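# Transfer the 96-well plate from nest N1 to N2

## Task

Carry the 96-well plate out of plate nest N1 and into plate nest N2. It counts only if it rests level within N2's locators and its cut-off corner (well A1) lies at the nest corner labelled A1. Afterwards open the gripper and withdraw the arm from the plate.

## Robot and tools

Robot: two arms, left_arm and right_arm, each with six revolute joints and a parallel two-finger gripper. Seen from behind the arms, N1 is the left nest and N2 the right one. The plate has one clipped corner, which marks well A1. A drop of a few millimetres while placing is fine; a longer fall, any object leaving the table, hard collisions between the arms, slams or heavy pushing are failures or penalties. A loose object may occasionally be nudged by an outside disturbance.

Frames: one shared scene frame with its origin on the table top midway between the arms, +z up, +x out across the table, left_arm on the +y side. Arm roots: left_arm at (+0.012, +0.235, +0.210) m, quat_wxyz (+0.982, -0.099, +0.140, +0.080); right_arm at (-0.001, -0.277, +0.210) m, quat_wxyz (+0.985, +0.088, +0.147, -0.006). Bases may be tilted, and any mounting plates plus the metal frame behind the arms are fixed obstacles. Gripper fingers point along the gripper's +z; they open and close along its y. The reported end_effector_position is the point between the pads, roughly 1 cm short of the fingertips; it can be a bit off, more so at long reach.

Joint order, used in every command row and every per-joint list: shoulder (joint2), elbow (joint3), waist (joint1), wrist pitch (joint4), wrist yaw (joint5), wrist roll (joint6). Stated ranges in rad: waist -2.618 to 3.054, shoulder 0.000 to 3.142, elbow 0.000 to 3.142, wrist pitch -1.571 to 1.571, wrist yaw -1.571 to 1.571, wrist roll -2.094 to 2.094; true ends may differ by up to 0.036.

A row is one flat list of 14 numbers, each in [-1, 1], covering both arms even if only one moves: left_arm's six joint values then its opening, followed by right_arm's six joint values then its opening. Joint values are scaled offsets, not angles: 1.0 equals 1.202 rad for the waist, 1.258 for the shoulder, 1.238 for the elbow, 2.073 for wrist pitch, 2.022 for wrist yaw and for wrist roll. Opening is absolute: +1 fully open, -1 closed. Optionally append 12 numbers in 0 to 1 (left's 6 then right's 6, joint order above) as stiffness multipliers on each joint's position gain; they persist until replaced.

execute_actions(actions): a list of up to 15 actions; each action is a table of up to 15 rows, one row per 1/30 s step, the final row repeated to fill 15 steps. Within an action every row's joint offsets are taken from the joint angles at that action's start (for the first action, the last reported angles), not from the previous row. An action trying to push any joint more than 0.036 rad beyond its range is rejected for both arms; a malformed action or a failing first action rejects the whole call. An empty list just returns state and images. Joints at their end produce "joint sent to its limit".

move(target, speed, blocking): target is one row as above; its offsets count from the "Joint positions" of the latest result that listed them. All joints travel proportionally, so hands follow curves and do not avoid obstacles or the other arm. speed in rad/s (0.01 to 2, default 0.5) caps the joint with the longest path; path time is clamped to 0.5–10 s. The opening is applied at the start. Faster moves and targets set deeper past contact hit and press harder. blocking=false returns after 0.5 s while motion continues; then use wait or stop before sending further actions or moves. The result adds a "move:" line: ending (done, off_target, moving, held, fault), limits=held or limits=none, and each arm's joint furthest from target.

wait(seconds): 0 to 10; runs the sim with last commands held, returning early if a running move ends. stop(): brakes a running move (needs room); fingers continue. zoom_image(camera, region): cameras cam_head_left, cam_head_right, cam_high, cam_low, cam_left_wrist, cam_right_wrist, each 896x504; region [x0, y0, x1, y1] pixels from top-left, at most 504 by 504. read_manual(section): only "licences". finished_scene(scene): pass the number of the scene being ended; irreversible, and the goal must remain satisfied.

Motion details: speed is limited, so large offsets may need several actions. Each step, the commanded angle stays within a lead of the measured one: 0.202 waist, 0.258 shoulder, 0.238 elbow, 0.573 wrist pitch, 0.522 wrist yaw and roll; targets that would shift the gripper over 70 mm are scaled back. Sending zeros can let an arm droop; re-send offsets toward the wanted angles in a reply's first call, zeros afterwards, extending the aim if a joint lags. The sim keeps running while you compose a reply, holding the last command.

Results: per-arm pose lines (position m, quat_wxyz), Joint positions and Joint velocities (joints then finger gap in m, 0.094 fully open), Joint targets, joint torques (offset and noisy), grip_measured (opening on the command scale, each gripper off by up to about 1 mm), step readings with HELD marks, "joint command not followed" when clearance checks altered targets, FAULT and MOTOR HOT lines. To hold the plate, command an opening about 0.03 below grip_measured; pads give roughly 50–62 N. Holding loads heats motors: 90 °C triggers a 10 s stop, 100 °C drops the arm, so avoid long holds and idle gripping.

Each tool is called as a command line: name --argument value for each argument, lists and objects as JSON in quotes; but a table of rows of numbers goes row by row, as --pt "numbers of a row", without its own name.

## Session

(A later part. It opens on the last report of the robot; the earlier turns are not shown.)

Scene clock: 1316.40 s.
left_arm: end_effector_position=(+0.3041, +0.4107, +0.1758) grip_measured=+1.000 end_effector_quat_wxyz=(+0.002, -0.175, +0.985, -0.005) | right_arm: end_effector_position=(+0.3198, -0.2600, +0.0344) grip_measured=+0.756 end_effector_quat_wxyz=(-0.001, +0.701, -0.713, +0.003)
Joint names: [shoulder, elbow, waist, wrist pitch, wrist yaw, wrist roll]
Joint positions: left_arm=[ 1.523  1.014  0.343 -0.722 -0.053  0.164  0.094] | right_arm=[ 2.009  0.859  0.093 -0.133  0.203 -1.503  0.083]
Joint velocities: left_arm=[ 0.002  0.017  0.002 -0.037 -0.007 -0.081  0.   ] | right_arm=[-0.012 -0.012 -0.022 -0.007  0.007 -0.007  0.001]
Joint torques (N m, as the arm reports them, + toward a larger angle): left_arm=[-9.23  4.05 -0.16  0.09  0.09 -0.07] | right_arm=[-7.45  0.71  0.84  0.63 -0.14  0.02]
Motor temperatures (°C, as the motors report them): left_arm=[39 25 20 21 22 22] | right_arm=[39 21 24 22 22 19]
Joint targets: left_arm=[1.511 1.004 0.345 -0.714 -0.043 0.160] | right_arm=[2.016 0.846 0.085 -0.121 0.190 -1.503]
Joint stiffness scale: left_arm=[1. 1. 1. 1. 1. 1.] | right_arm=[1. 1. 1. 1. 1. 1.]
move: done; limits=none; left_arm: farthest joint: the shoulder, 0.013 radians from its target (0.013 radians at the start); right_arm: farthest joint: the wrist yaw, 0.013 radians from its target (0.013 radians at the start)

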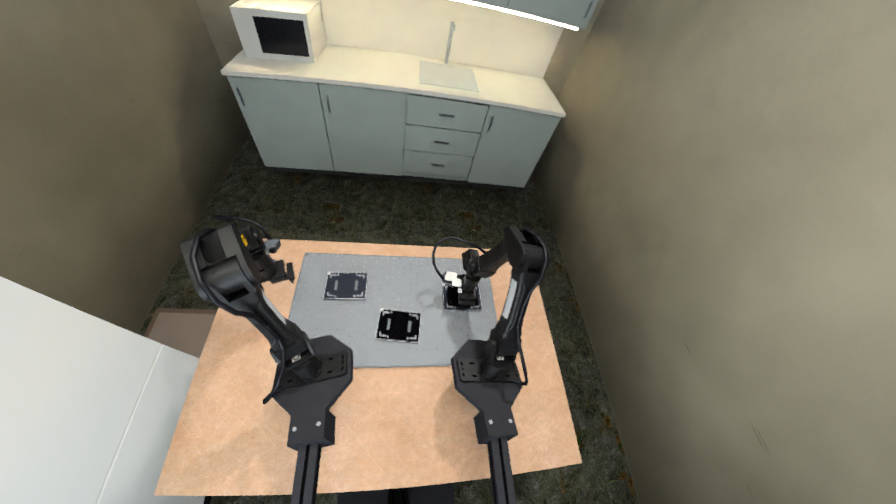

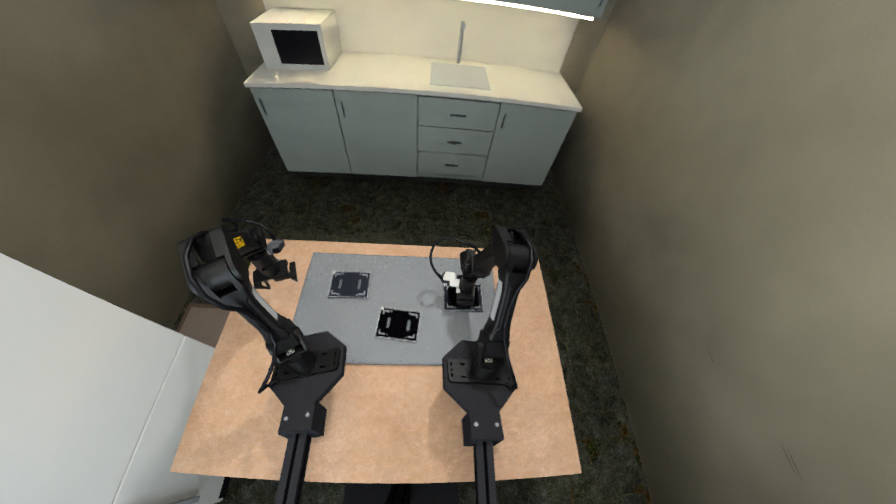

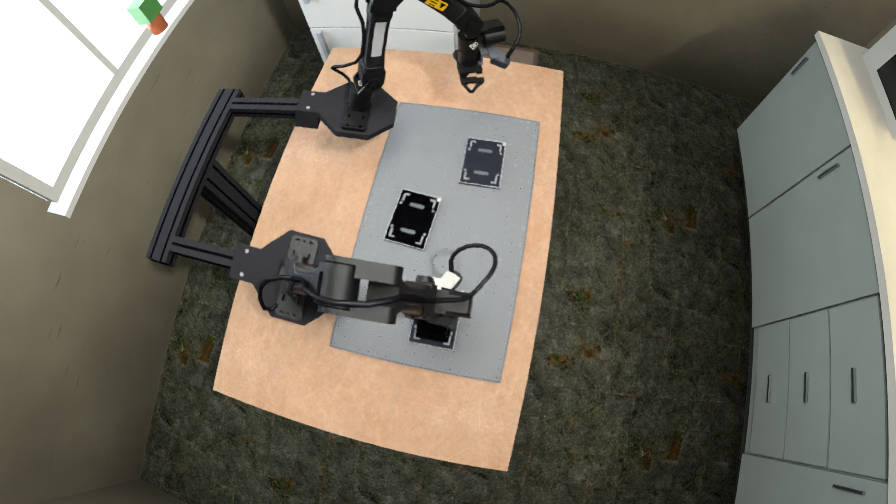

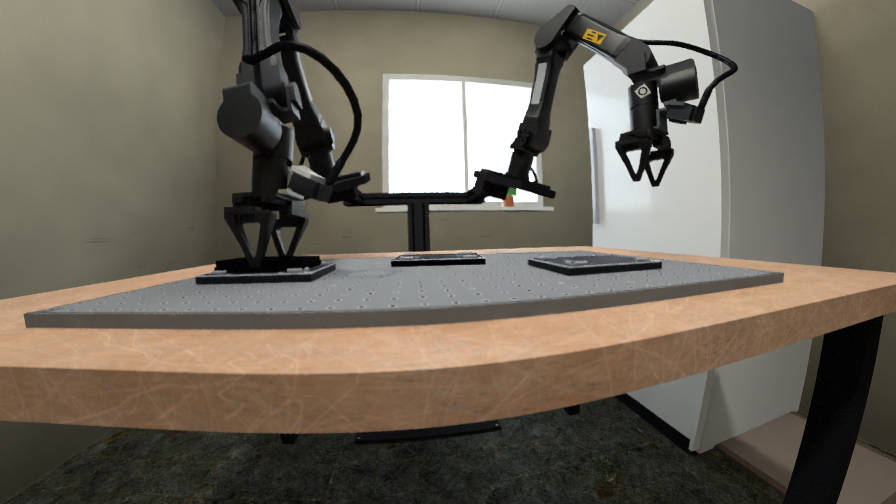

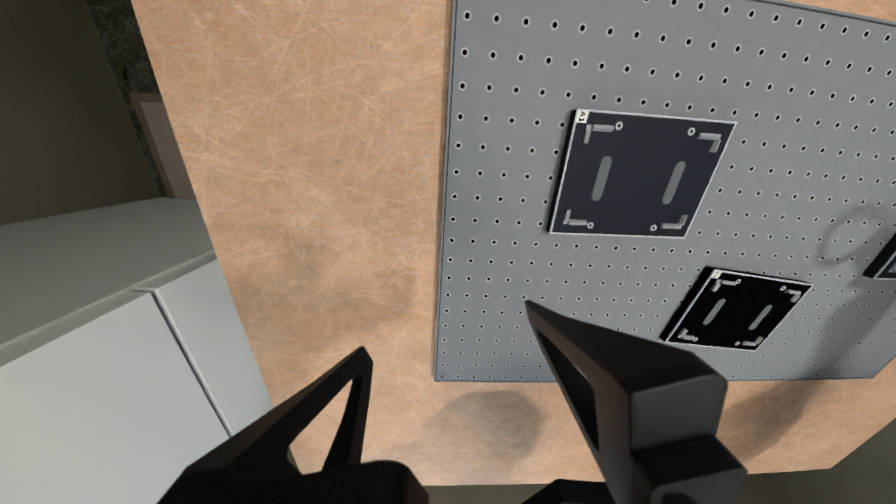

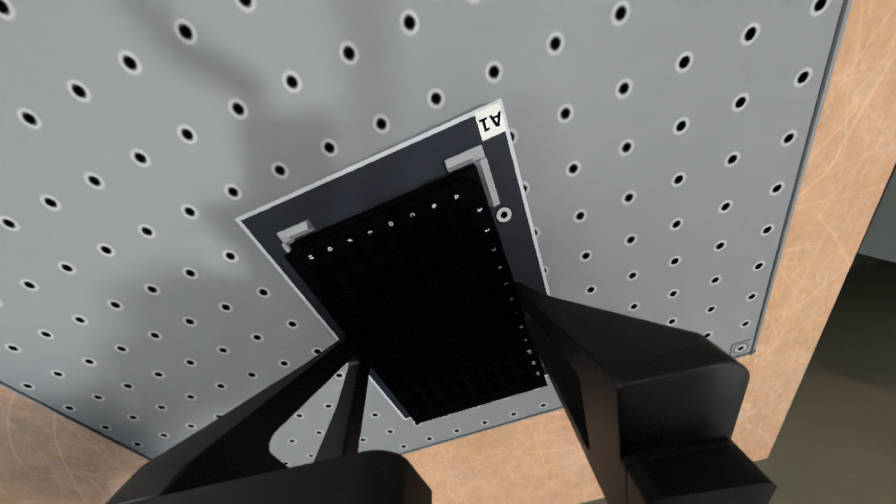

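zoom_image --camera "cam_right_wrist" --region '[430,130,510,210]'

zoom_image --camera "cam_right_wrist" --region '[260,200,340,280]'

zoom_image --camera "cam_low" --region '[190,220,350,300]'

Region (430, 130, 510, 210) of cam_right_wrist's 896x504 image, scaled by 6.300, with more detail than that image has.

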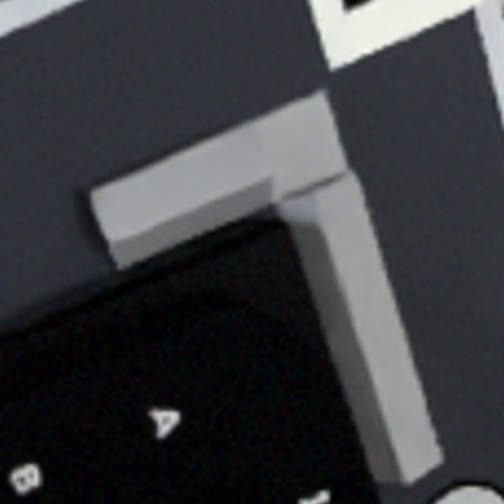

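Region (260, 200, 340, 280) of cam_right_wrist's 896x504 image, scaled by 6.300, with more detail than that image has.

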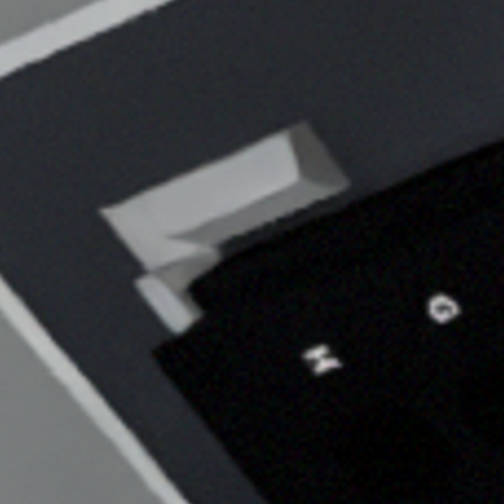

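Region (190, 220, 350, 300) of cam_low's 896x504 image, scaled by 3.150, with more detail than that image has.

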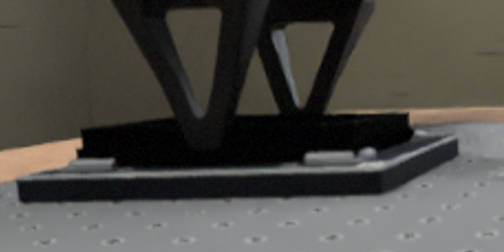

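move --target '[-0.010,-0.008,0.002,0.004,0.005,-0.002,1, 0.0155,-0.010,-0.007,0.0116,-0.0065,0,0.71]' --speed 0.015

Scene clock: 1326.13 s.
left_arm: end_effector_position=(+0.3041, +0.4107, +0.1758) grip_measured=+1.000 end_effector_quat_wxyz=(+0.002, -0.175, +0.985, -0.005) | right_arm: end_effector_position=(+0.3199, -0.2596, +0.0333) grip_measured=+0.756 end_effector_quat_wxyz=(-0.001, +0.701, -0.713, +0.003)
Joint names: [shoulder, elbow, waist, wrist pitch, wrist yaw, wrist roll]
Joint positions: left_arm=[ 1.523  1.014  0.343 -0.722 -0.053  0.164  0.094] | right_arm=[ 2.013  0.859  0.093 -0.128  0.202 -1.503  0.083]
Joint velocities: left_arm=[ 0.012  0.017 -0.007  0.007  0.037 -0.051  0.   ] | right_arm=[-0.002  0.012 -0.007  0.007 -0.007 -0.081 -0.   ]
Joint torques (N m, as the arm reports them, + toward a larger angle): left_arm=[-9.24  4.06 -0.17  0.1   0.09 -0.07] | right_arm=[-6.86  0.68  0.79  0.7  -0.13  0.03]
Motor temperatures (°C, as the motors report them): left_arm=[39 25 20 21 22 22] | right_arm=[39 21 24 22 22 19]
Joint targets: left_arm=[1.511 1.004 0.345 -0.714 -0.043 0.160] | right_arm=[2.028 0.846 0.084 -0.109 0.190 -1.503]
Joint stiffness scale: left_arm=[1. 1. 1. 1. 1. 1.] | right_arm=[1. 1. 1. 1. 1. 1.]
move: done; limits=none; left_arm: farthest joint: the shoulder, 0.013 radians from its target (0.013 radians at the start); right_arm: farthest joint: the wrist pitch, 0.019 radians from its target (0.024 radians at the start)

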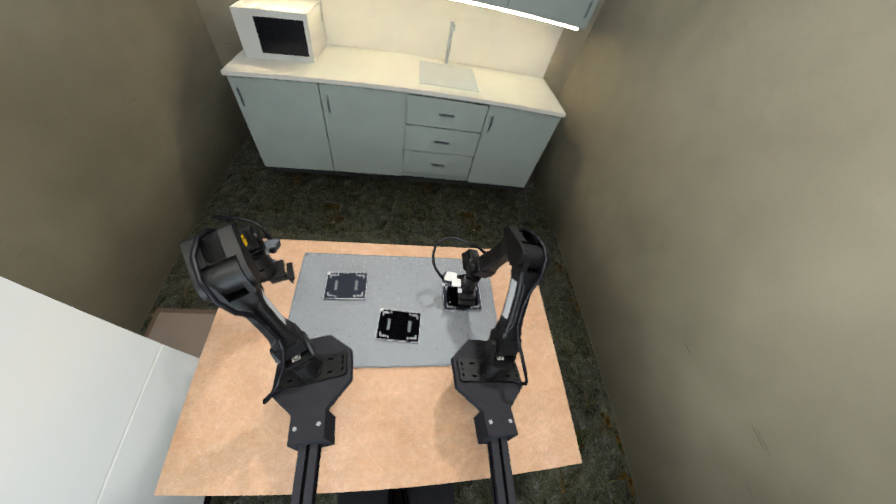

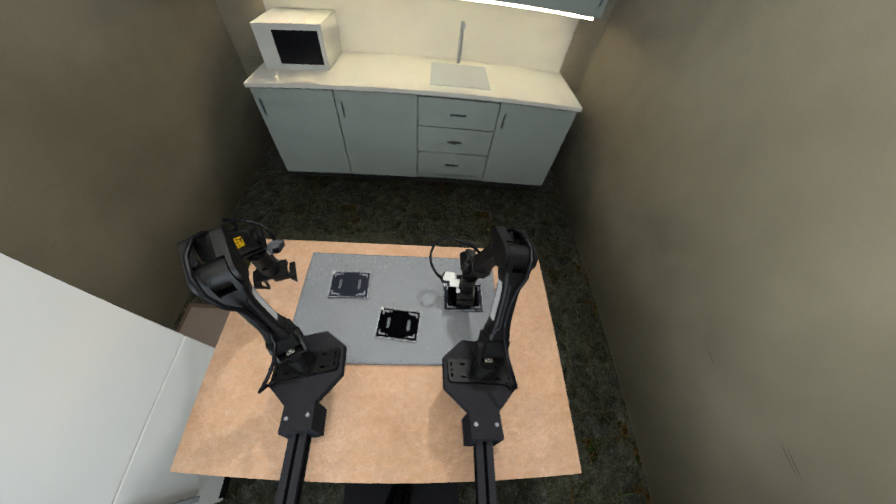

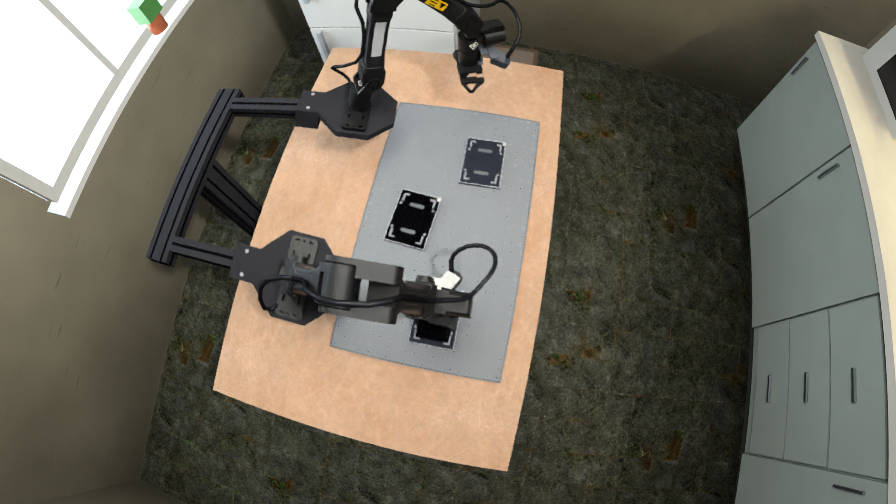

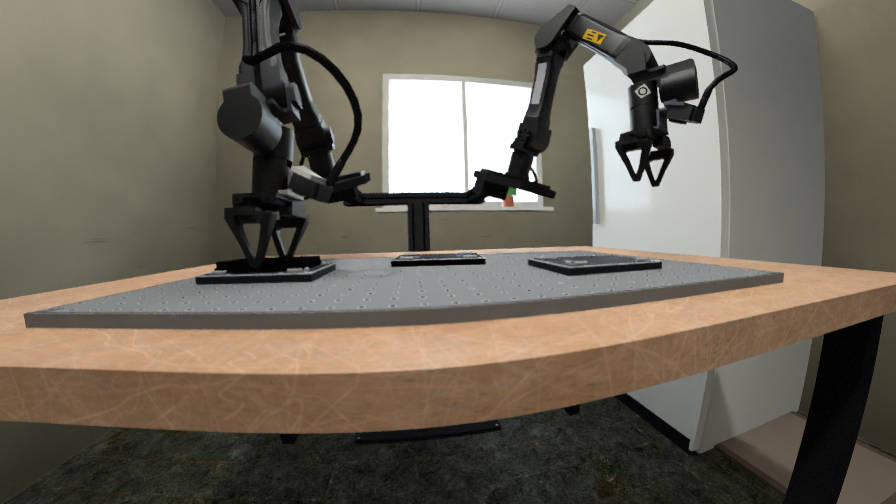

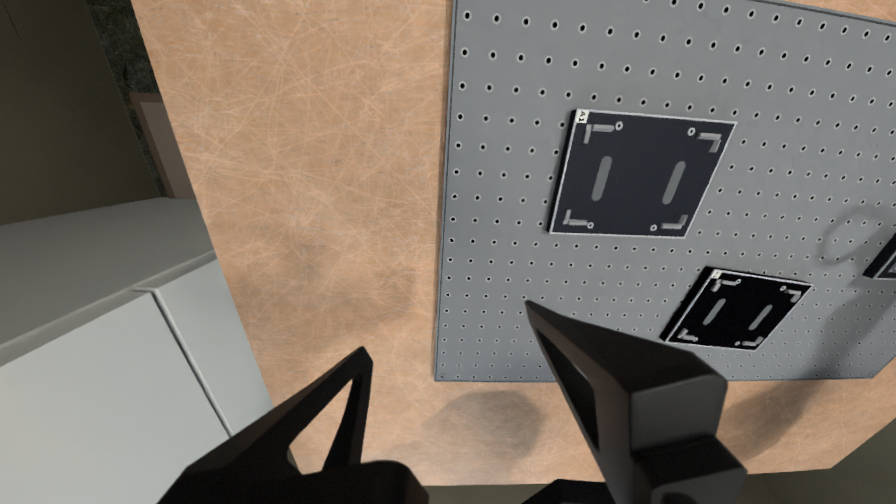

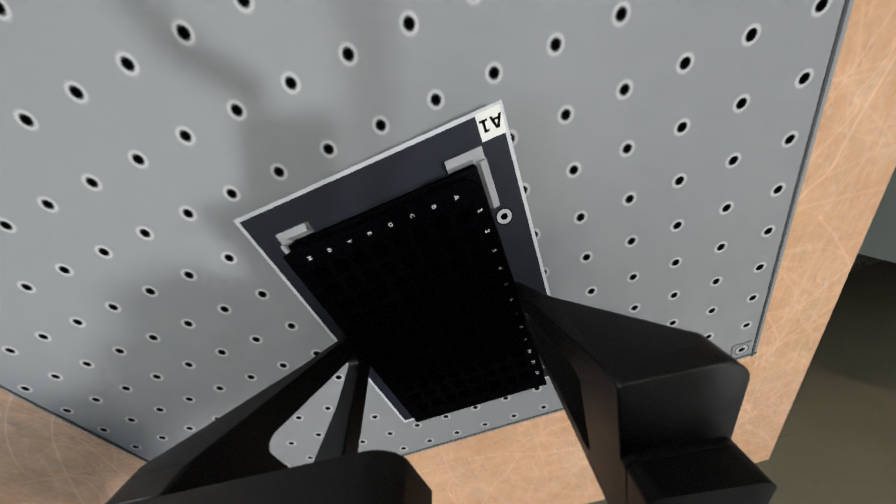

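zoom_image --camera "cam_low" --region '[190,230,350,300]'

zoom_image --camera "cam_right_wrist" --region '[260,130,520,290]'

zoom_image --camera "cam_high" --region '[395,300,475,360]'

Region (190, 230, 350, 300) of cam_low's 896x504 image, scaled by 3.150, with more detail than that image has; it fills the top 220 rows of this view, and the rest is white.

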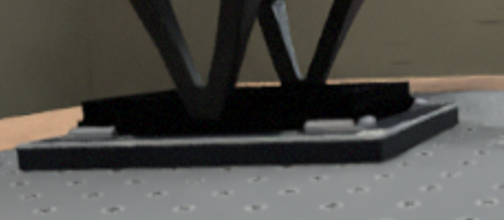

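Region (260, 130, 520, 290) of cam_right_wrist's 896x504 image, scaled by 1.938, with more detail than that image has; it fills the top 310 rows of this view, and the rest is white.

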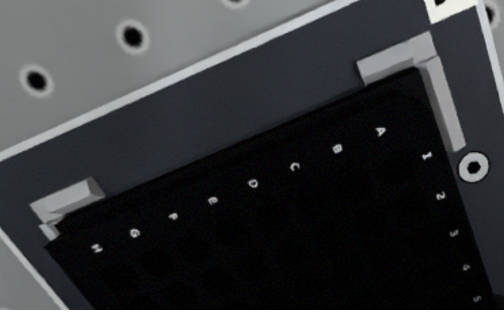

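Region (395, 300, 475, 360) of cam_high's 896x504 image, scaled by 6.300, with more detail than that image has; it fills the top 378 rows of this view, and the rest is white.

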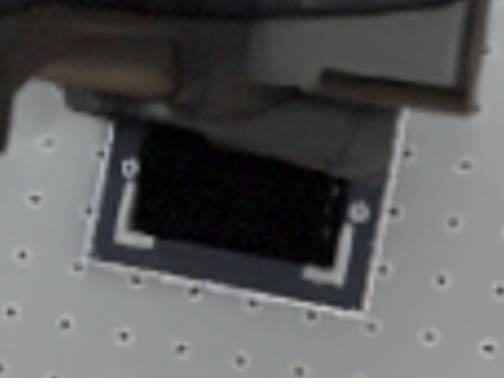

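execute_actions --actions '[[[0,0,0,0,0,0,1, 0,0,0,0,0,0,0.71]],[[0,0,0,0,0,0,1, 0,0,0,0,0,0,0.74],[0,0,0,0,0,0,1, 0,0,0,0,0,0,0.75],[0,0,0,0,0,0,1, 0,0,0,0,0,0,0.76],[0,0,0,0,0,0,1, 0,0,0,0,0,0,0.77],[0,0,0,0,0,0,1, 0,0,0,0,0,0,0.78],[0,0,0,0,0,0,1, 0,0,0,0,0,0,0.79],[0,0,0,0,0,0,1, 0,0,0,0,0,0,0.80],[0,0,0,0,0,0,1, 0,0,0,0,0,0,0.82],[0,0,0,0,0,0,1, 0,0,0,0,0,0,0.84],[0,0,0,0,0,0,1, 0,0,0,0,0,0,0.86],[0,0,0,0,0,0,1, 0,0,0,0,0,0,0.88],[0,0,0,0,0,0,1, 0,0,0,0,0,0,0.90]],[[0,0,0,0,0,0,1, 0,0,0,0,0,0,1]]]'

Scene clock: 1344.97 s.
left_arm: end_effector_position=(+0.3041, +0.4107, +0.1758) grip_measured=+1.000 end_effector_quat_wxyz=(+0.002, -0.175, +0.985, -0.005) | right_arm: end_effector_position=(+0.3199, -0.2596, +0.0333) grip_measured=+1.000 end_effector_quat_wxyz=(-0.001, +0.701, -0.713, +0.003)
Joint names: [shoulder, elbow, waist, wrist pitch, wrist yaw, wrist roll]
Joint positions: left_arm=[ 1.523  1.014  0.343 -0.722 -0.053  0.164  0.094] | right_arm=[ 2.013  0.859  0.093 -0.128  0.202 -1.503  0.094]
Joint velocities: left_arm=[-0.012 -0.002 -0.027  0.022  0.037 -0.022  0.   ] | right_arm=[-0.002  0.012  0.012 -0.051  0.022 -0.051  0.   ]
Joint torques (N m, as the arm reports them, + toward a larger angle): left_arm=[-8.22  4.86 -0.37  0.02 -0.02 -0.04] | right_arm=[-7.99  1.52  1.38  0.48 -0.01  0.02]
Motor temperatures (°C, as the motors report them): left_arm=[39 25 20 21 22 22] | right_arm=[38 21 24 22 22 19]
Joint targets: left_arm=[1.523 1.014 0.343 -0.722 -0.053 0.164] | right_arm=[2.013 0.859 0.093 -0.128 0.202 -1.503]
Joint stiffness scale: left_arm=[1. 1. 1. 1. 1. 1.] | right_arm=[1. 1. 1. 1. 1. 1.]
Step readings (joint positions; steps 1 to 15: 1st action; 16 to 30: 2nd action; 31 to 45: 3rd action):
0: left_arm=[1.523 1.014 0.343 -0.722 -0.053 0.164] | right_arm=[2.013 0.859 0.093 -0.128 0.202 -1.503]
1: left_arm=[1.523 1.014 0.343 -0.722 -0.053 0.164] | right_arm=[2.013 0.859 0.093 -0.128 0.202 -1.503]
2: left_arm=[1.523 1.014 0.343 -0.722 -0.053 0.164] | right_arm=[2.013 0.859 0.093 -0.128 0.202 -1.503]
4: left_arm=[1.523 1.014 0.343 -0.722 -0.053 0.164] | right_arm=[2.013 0.859 0.093 -0.128 0.202 -1.503]
8: left_arm=[1.523 1.014 0.343 -0.722 -0.053 0.164] | right_arm=[2.013 0.859 0.093 -0.128 0.202 -1.503]
15: left_arm=[1.523 1.014 0.343 -0.722 -0.053 0.164] | right_arm=[2.013 0.859 0.093 -0.128 0.202 -1.503]
16: left_arm=[1.523 1.014 0.343 -0.722 -0.053 0.164] | right_arm=[2.013 0.859 0.093 -0.128 0.202 -1.503]
17: left_arm=[1.523 1.014 0.343 -0.722 -0.053 0.164] | right_arm=[2.013 0.859 0.093 -0.128 0.202 -1.503]
19: left_arm=[1.523 1.014 0.343 -0.722 -0.053 0.164] | right_arm=[2.013 0.859 0.093 -0.128 0.202 -1.503]
23: left_arm=[1.523 1.014 0.343 -0.722 -0.053 0.164] | right_arm=[2.013 0.859 0.093 -0.128 0.202 -1.503]
30: left_arm=[1.523 1.014 0.343 -0.722 -0.053 0.164] | right_arm=[2.013 0.859 0.093 -0.128 0.202 -1.503]
31: left_arm=[1.523 1.014 0.343 -0.722 -0.053 0.164] | right_arm=[2.013 0.859 0.093 -0.128 0.202 -1.503]
32: left_arm=[1.523 1.014 0.343 -0.722 -0.053 0.164] | right_arm=[2.013 0.859 0.093 -0.128 0.202 -1.503]
34: left_arm=[1.523 1.014 0.343 -0.722 -0.053 0.164] | right_arm=[2.013 0.859 0.093 -0.128 0.202 -1.503]
38: left_arm=[1.523 1.014 0.343 -0.722 -0.053 0.164] | right_arm=[2.013 0.859 0.093 -0.128 0.202 -1.503]
45: Joint positions above

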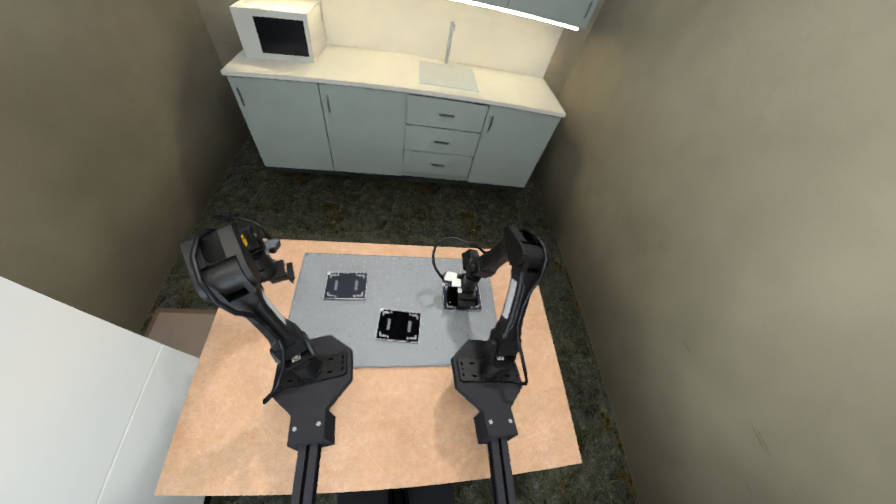

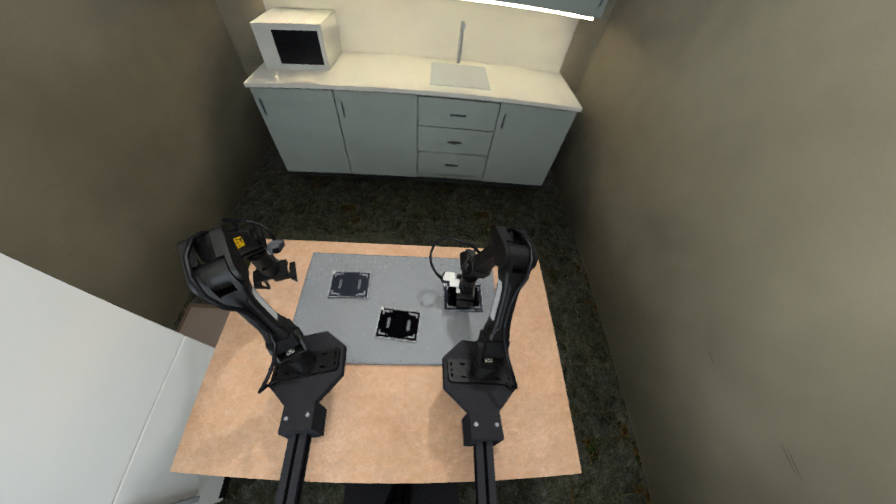

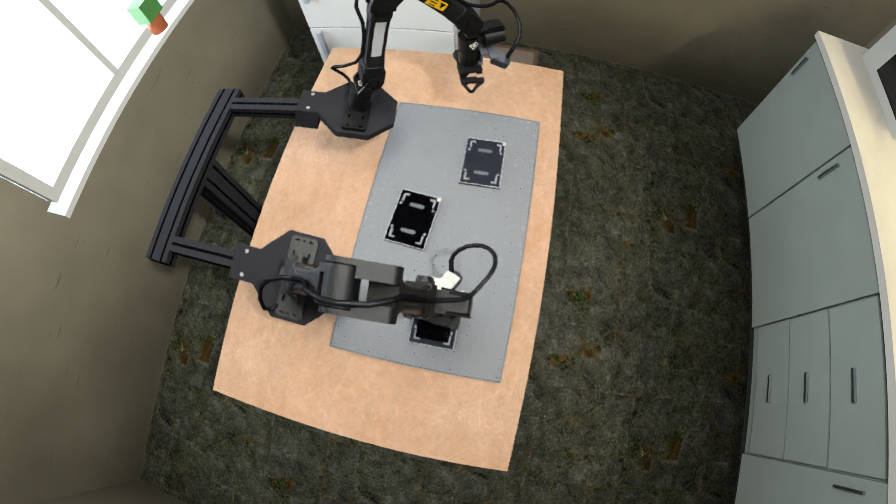

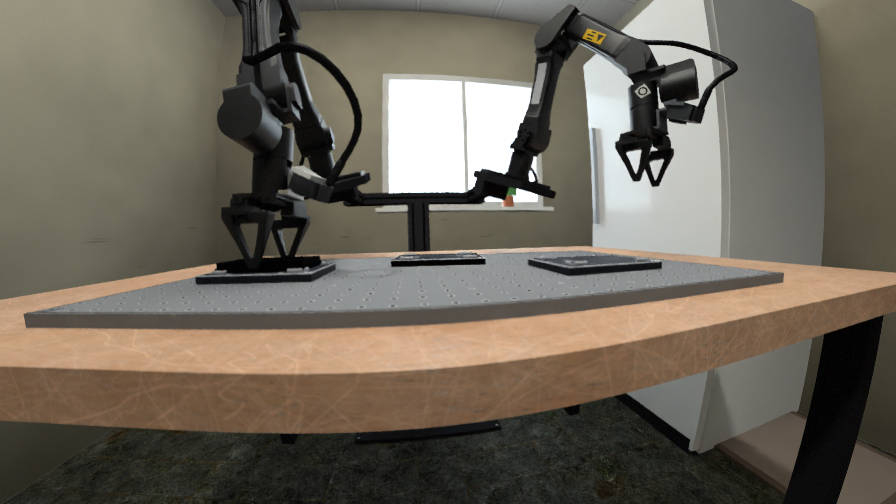

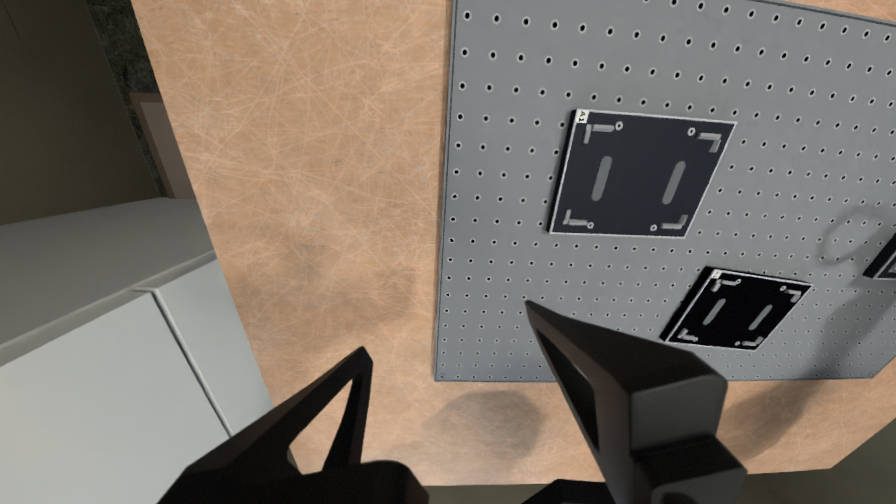

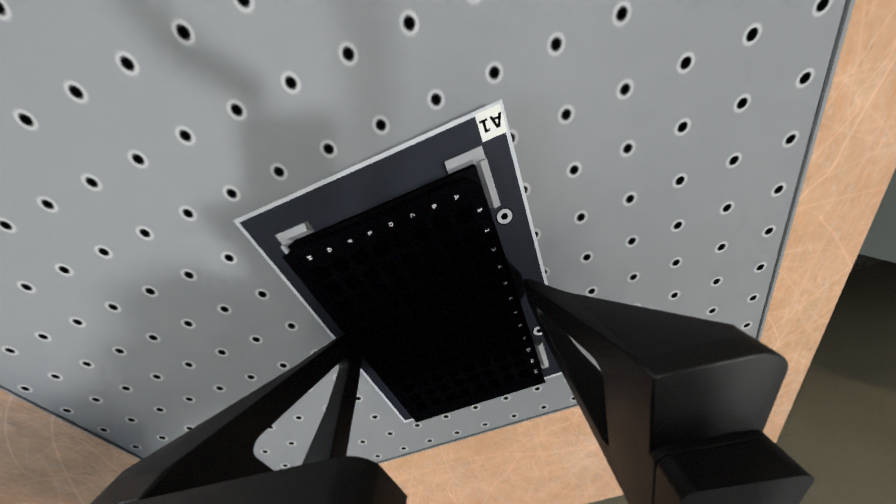

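execute_actions --actions '[[[0,0,0,0,0,0,1, -0.010,0,0.004,-0.002,0,0,1],[0,0,0,0,0,0,1, -0.018,0,0.007,-0.004,0,0,1],[0,0,0,0,0,0,1, -0.024,0,0.010,-0.006,0,0,1],[0,0,0,0,0,0,1, -0.0278,0,0.010,-0.0068,0,0,1],[0,0,0,0,0,0,1, -0.0318,0,0.0107,-0.009,0,0,1],[0,0,0,0,0,0,1, -0.0357,0,0.0114,-0.0112,0,0,1],[0,0,0,0,0,0,1, -0.0397,0,0.0121,-0.0134,0,0,1],[0,0,0,0,0,0,1, -0.0437,0,0.0128,-0.0156,0,0,1],[0,0,0,0,0,0,1, -0.0477,0,0.0135,-0.0178,0,0,1],[0,0,0,0,0,0,1, -0.0516,0,0.0142,-0.0199,0,0,1],[0,0,0,0,0,0,1, -0.0556,0,0.0149,-0.0221,0,0,1],[0,0,0,0,0,0,1, -0.0596,0,0.0156,-0.0243,0,0,1],[0,0,0,0,0,0,1, -0.0635,0,0.0163,-0.0265,0,0,1],[0,0,0,0,0,0,1, -0.0675,0,0.017,-0.0287,0,0,1],[0,0,0,0,0,0,1, -0.0715,0,0.0177,-0.0309,0,0,1]],[[0,0,0,0,0,0,1, -0.032,0,0.016,-0.010,0,0,1],[0,0,0,0,0,0,1, -0.038,0,0.017,-0.013,0,0,1],[0,0,0,0,0,0,1, -0.044,0,0.018,-0.016,0,0,1],[0,0,0,0,0,0,1, -0.050,0,0.019,-0.019,0,0,1],[0,0,0,0,0,0,1, -0.056,0,0.020,-0.022,0,0,1],[0,0,0,0,0,0,1, -0.062,0,0.021,-0.025,0,0,1],[0,0,0,0,0,0,1, -0.068,0,0.022,-0.028,0,0,1],[0,0,0,0,0,0,1, -0.074,0,0.023,-0.031,0,0,1],[0,0,0,0,0,0,1, -0.080,0,0.024,-0.034,0,0,1],[0,0,0,0,0,0,1, -0.086,0,0.025,-0.037,0,0,1],[0,0,0,0,0,0,1, -0.092,0,0.026,-0.040,0,0,1],[0,0,0,0,0,0,1, -0.098,0,0.027,-0.043,0,0,1],[0,0,0,0,0,0,1, -0.104,0,0.028,-0.046,0,0,1],[0,0,0,0,0,0,1, -0.110,0,0.029,-0.049,0,0,1],[0,0,0,0,0,0,1, -0.116,0,0.030,-0.052,0,0,1]]]'

Scene clock: 1380.20 s.
left_arm: end_effector_position=(+0.3041, +0.4107, +0.1758) grip_measured=+1.000 end_effector_quat_wxyz=(+0.002, -0.175, +0.985, -0.005) | right_arm: end_effector_position=(+0.3355, -0.2603, +0.0764) grip_measured=+1.000 end_effector_quat_wxyz=(-0.023, +0.704, -0.710, +0.019)
Joint names: [shoulder, elbow, waist, wrist pitch, wrist yaw, wrist roll]
Joint positions: left_arm=[ 1.523  1.014  0.343 -0.722 -0.053  0.164  0.094] | right_arm=[ 1.856  0.859  0.112 -0.234  0.202 -1.503  0.094]
Joint velocities: left_arm=[-0.002 -0.007  0.002  0.022  0.022  0.007  0.   ] | right_arm=[-0.217  0.007  0.027 -0.183 -0.022 -0.007  0.   ]
Joint torques (N m, as the arm reports them, + toward a larger angle): left_arm=[-8.23  4.86 -0.36  0.02 -0.02 -0.04] | right_arm=[-9.94  2.15  2.59  0.5   0.    0.03]
Motor temperatures (°C, as the motors report them): left_arm=[38 25 20 21 22 22] | right_arm=[39 21 24 22 22 19]
Joint targets: left_arm=[1.523 1.014 0.343 -0.722 -0.053 0.164] | right_arm=[1.814 0.859 0.130 -0.271 0.202 -1.503]
Joint stiffness scale: left_arm=[1. 1. 1. 1. 1. 1.] | right_arm=[1. 1. 1. 1. 1. 1.]
Step readings (joint positions; steps 1 to 15: 1st action; 16 to 30: 2nd action):
0: left_arm=[1.523 1.014 0.343 -0.722 -0.053 0.164] | right_arm=[2.013 0.859 0.093 -0.128 0.202 -1.503]
1: left_arm=[1.523 1.014 0.343 -0.722 -0.053 0.164] | right_arm=[2.013 0.859 0.093 -0.128 0.202 -1.503]
2: left_arm=[1.523 1.014 0.343 -0.722 -0.053 0.164] | right_arm=[2.013 0.859 0.093 -0.128 0.202 -1.503]
4: left_arm=[1.523 1.014 0.343 -0.722 -0.053 0.164] | right_arm=[2.013 0.859 0.093 -0.128 0.202 -1.503]
8: left_arm=[1.523 1.014 0.343 -0.722 -0.053 0.164] | right_arm=[2.000 0.859 0.093 -0.139 0.202 -1.503]
15: left_arm=[1.523 1.014 0.343 -0.722 -0.053 0.164] | right_arm=[1.960 0.859 0.094 -0.163 0.202 -1.503]
16: left_arm=[1.523 1.014 0.343 -0.722 -0.053 0.164] | right_arm=[1.955 0.859 0.095 -0.166 0.202 -1.503]
17: left_arm=[1.523 1.014 0.343 -0.722 -0.053 0.164] | right_arm=[1.951 0.859 0.096 -0.168 0.202 -1.503]
19: left_arm=[1.523 1.014 0.343 -0.722 -0.053 0.164] | right_arm=[1.940 0.859 0.099 -0.176 0.202 -1.503]
23: left_arm=[1.523 1.014 0.343 -0.722 -0.053 0.164] | right_arm=[1.910 0.859 0.104 -0.195 0.202 -1.503]
30: Joint positions above

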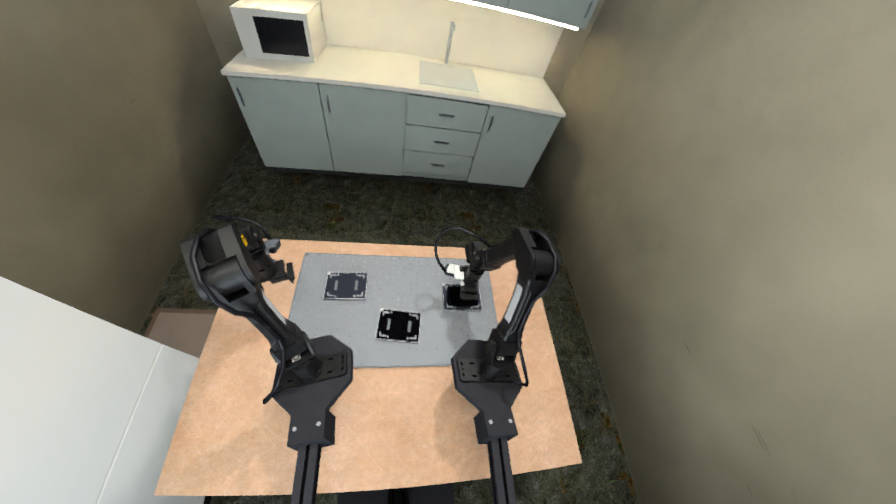

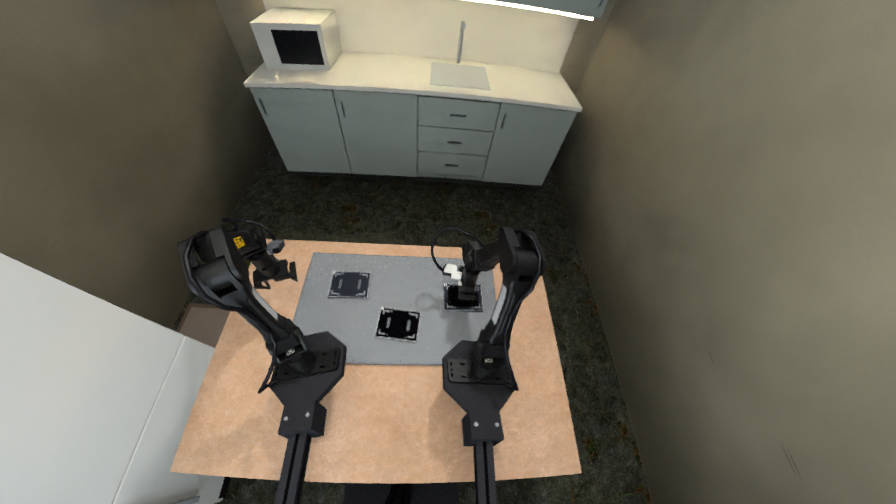

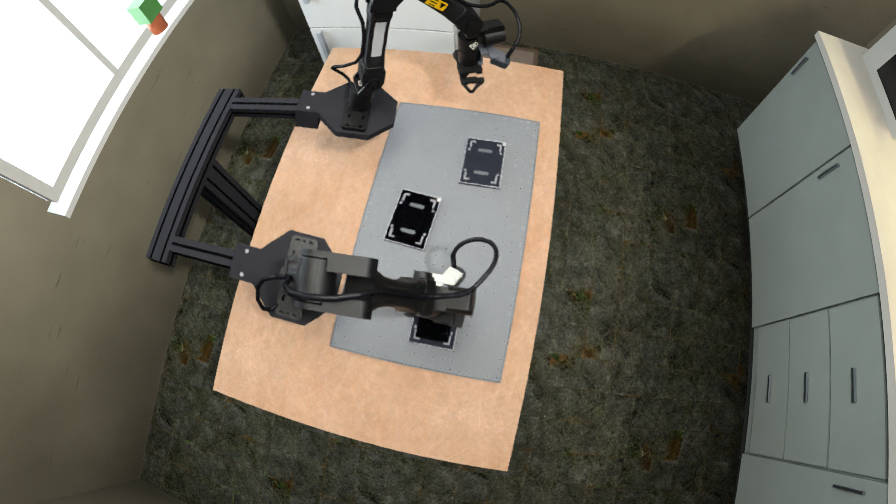

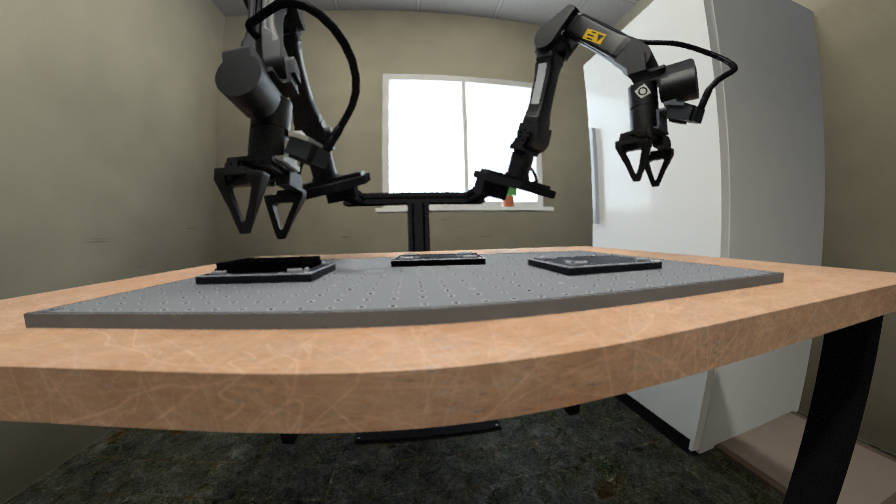

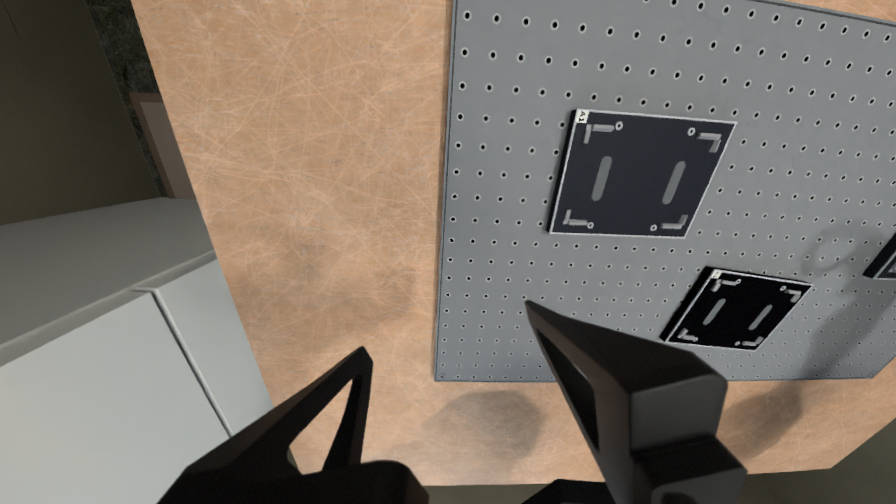

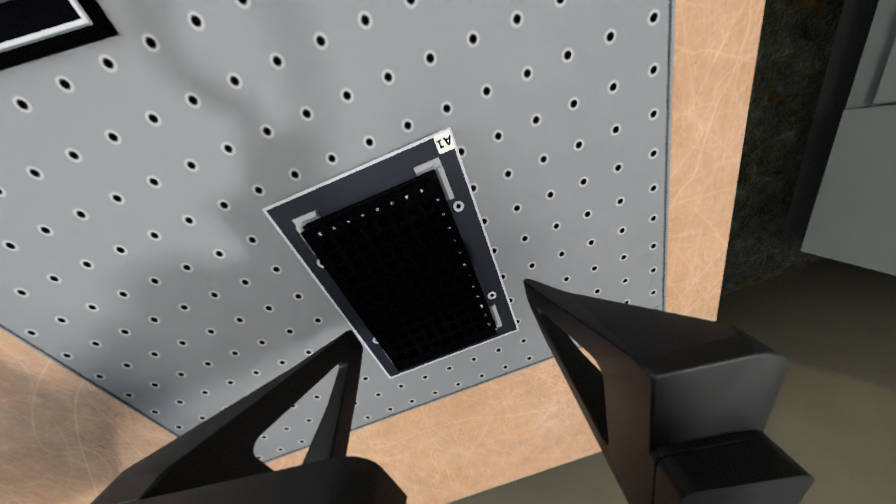

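zoom_image --camera "cam_right_wrist" --region '[250,110,550,390]'

zoom_image --camera "cam_low" --region '[190,230,350,300]'

zoom_image --camera "cam_high" --region '[395,300,475,360]'

Region (250, 110, 550, 390) of cam_right_wrist's 896x504 image, scaled by 1.680, with more detail than that image has; it fills the top 470 rows of this view, and the rest is white.

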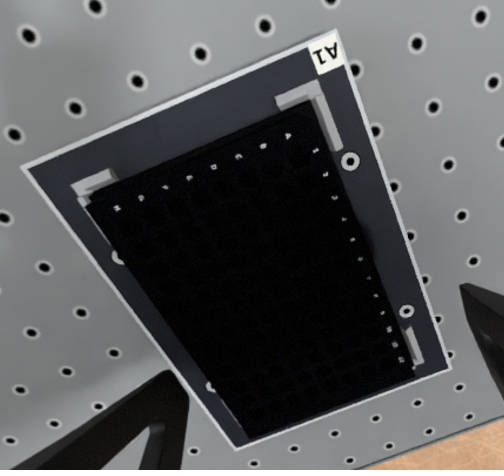

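Region (190, 230, 350, 300) of cam_low's 896x504 image, scaled by 3.150, with more detail than that image has; it fills the top 220 rows of this view, and the rest is white.

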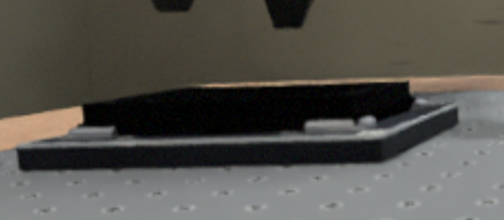

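Region (395, 300, 475, 360) of cam_high's 896x504 image, scaled by 6.300, with more detail than that image has; it fills the top 378 rows of this view, and the rest is white.

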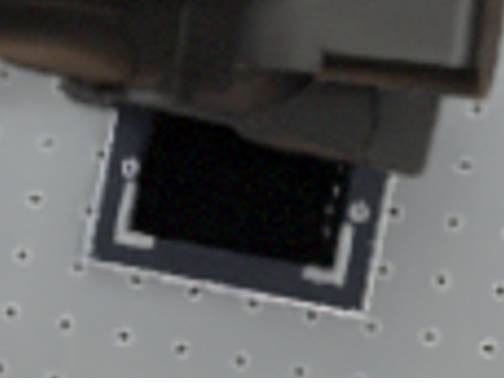

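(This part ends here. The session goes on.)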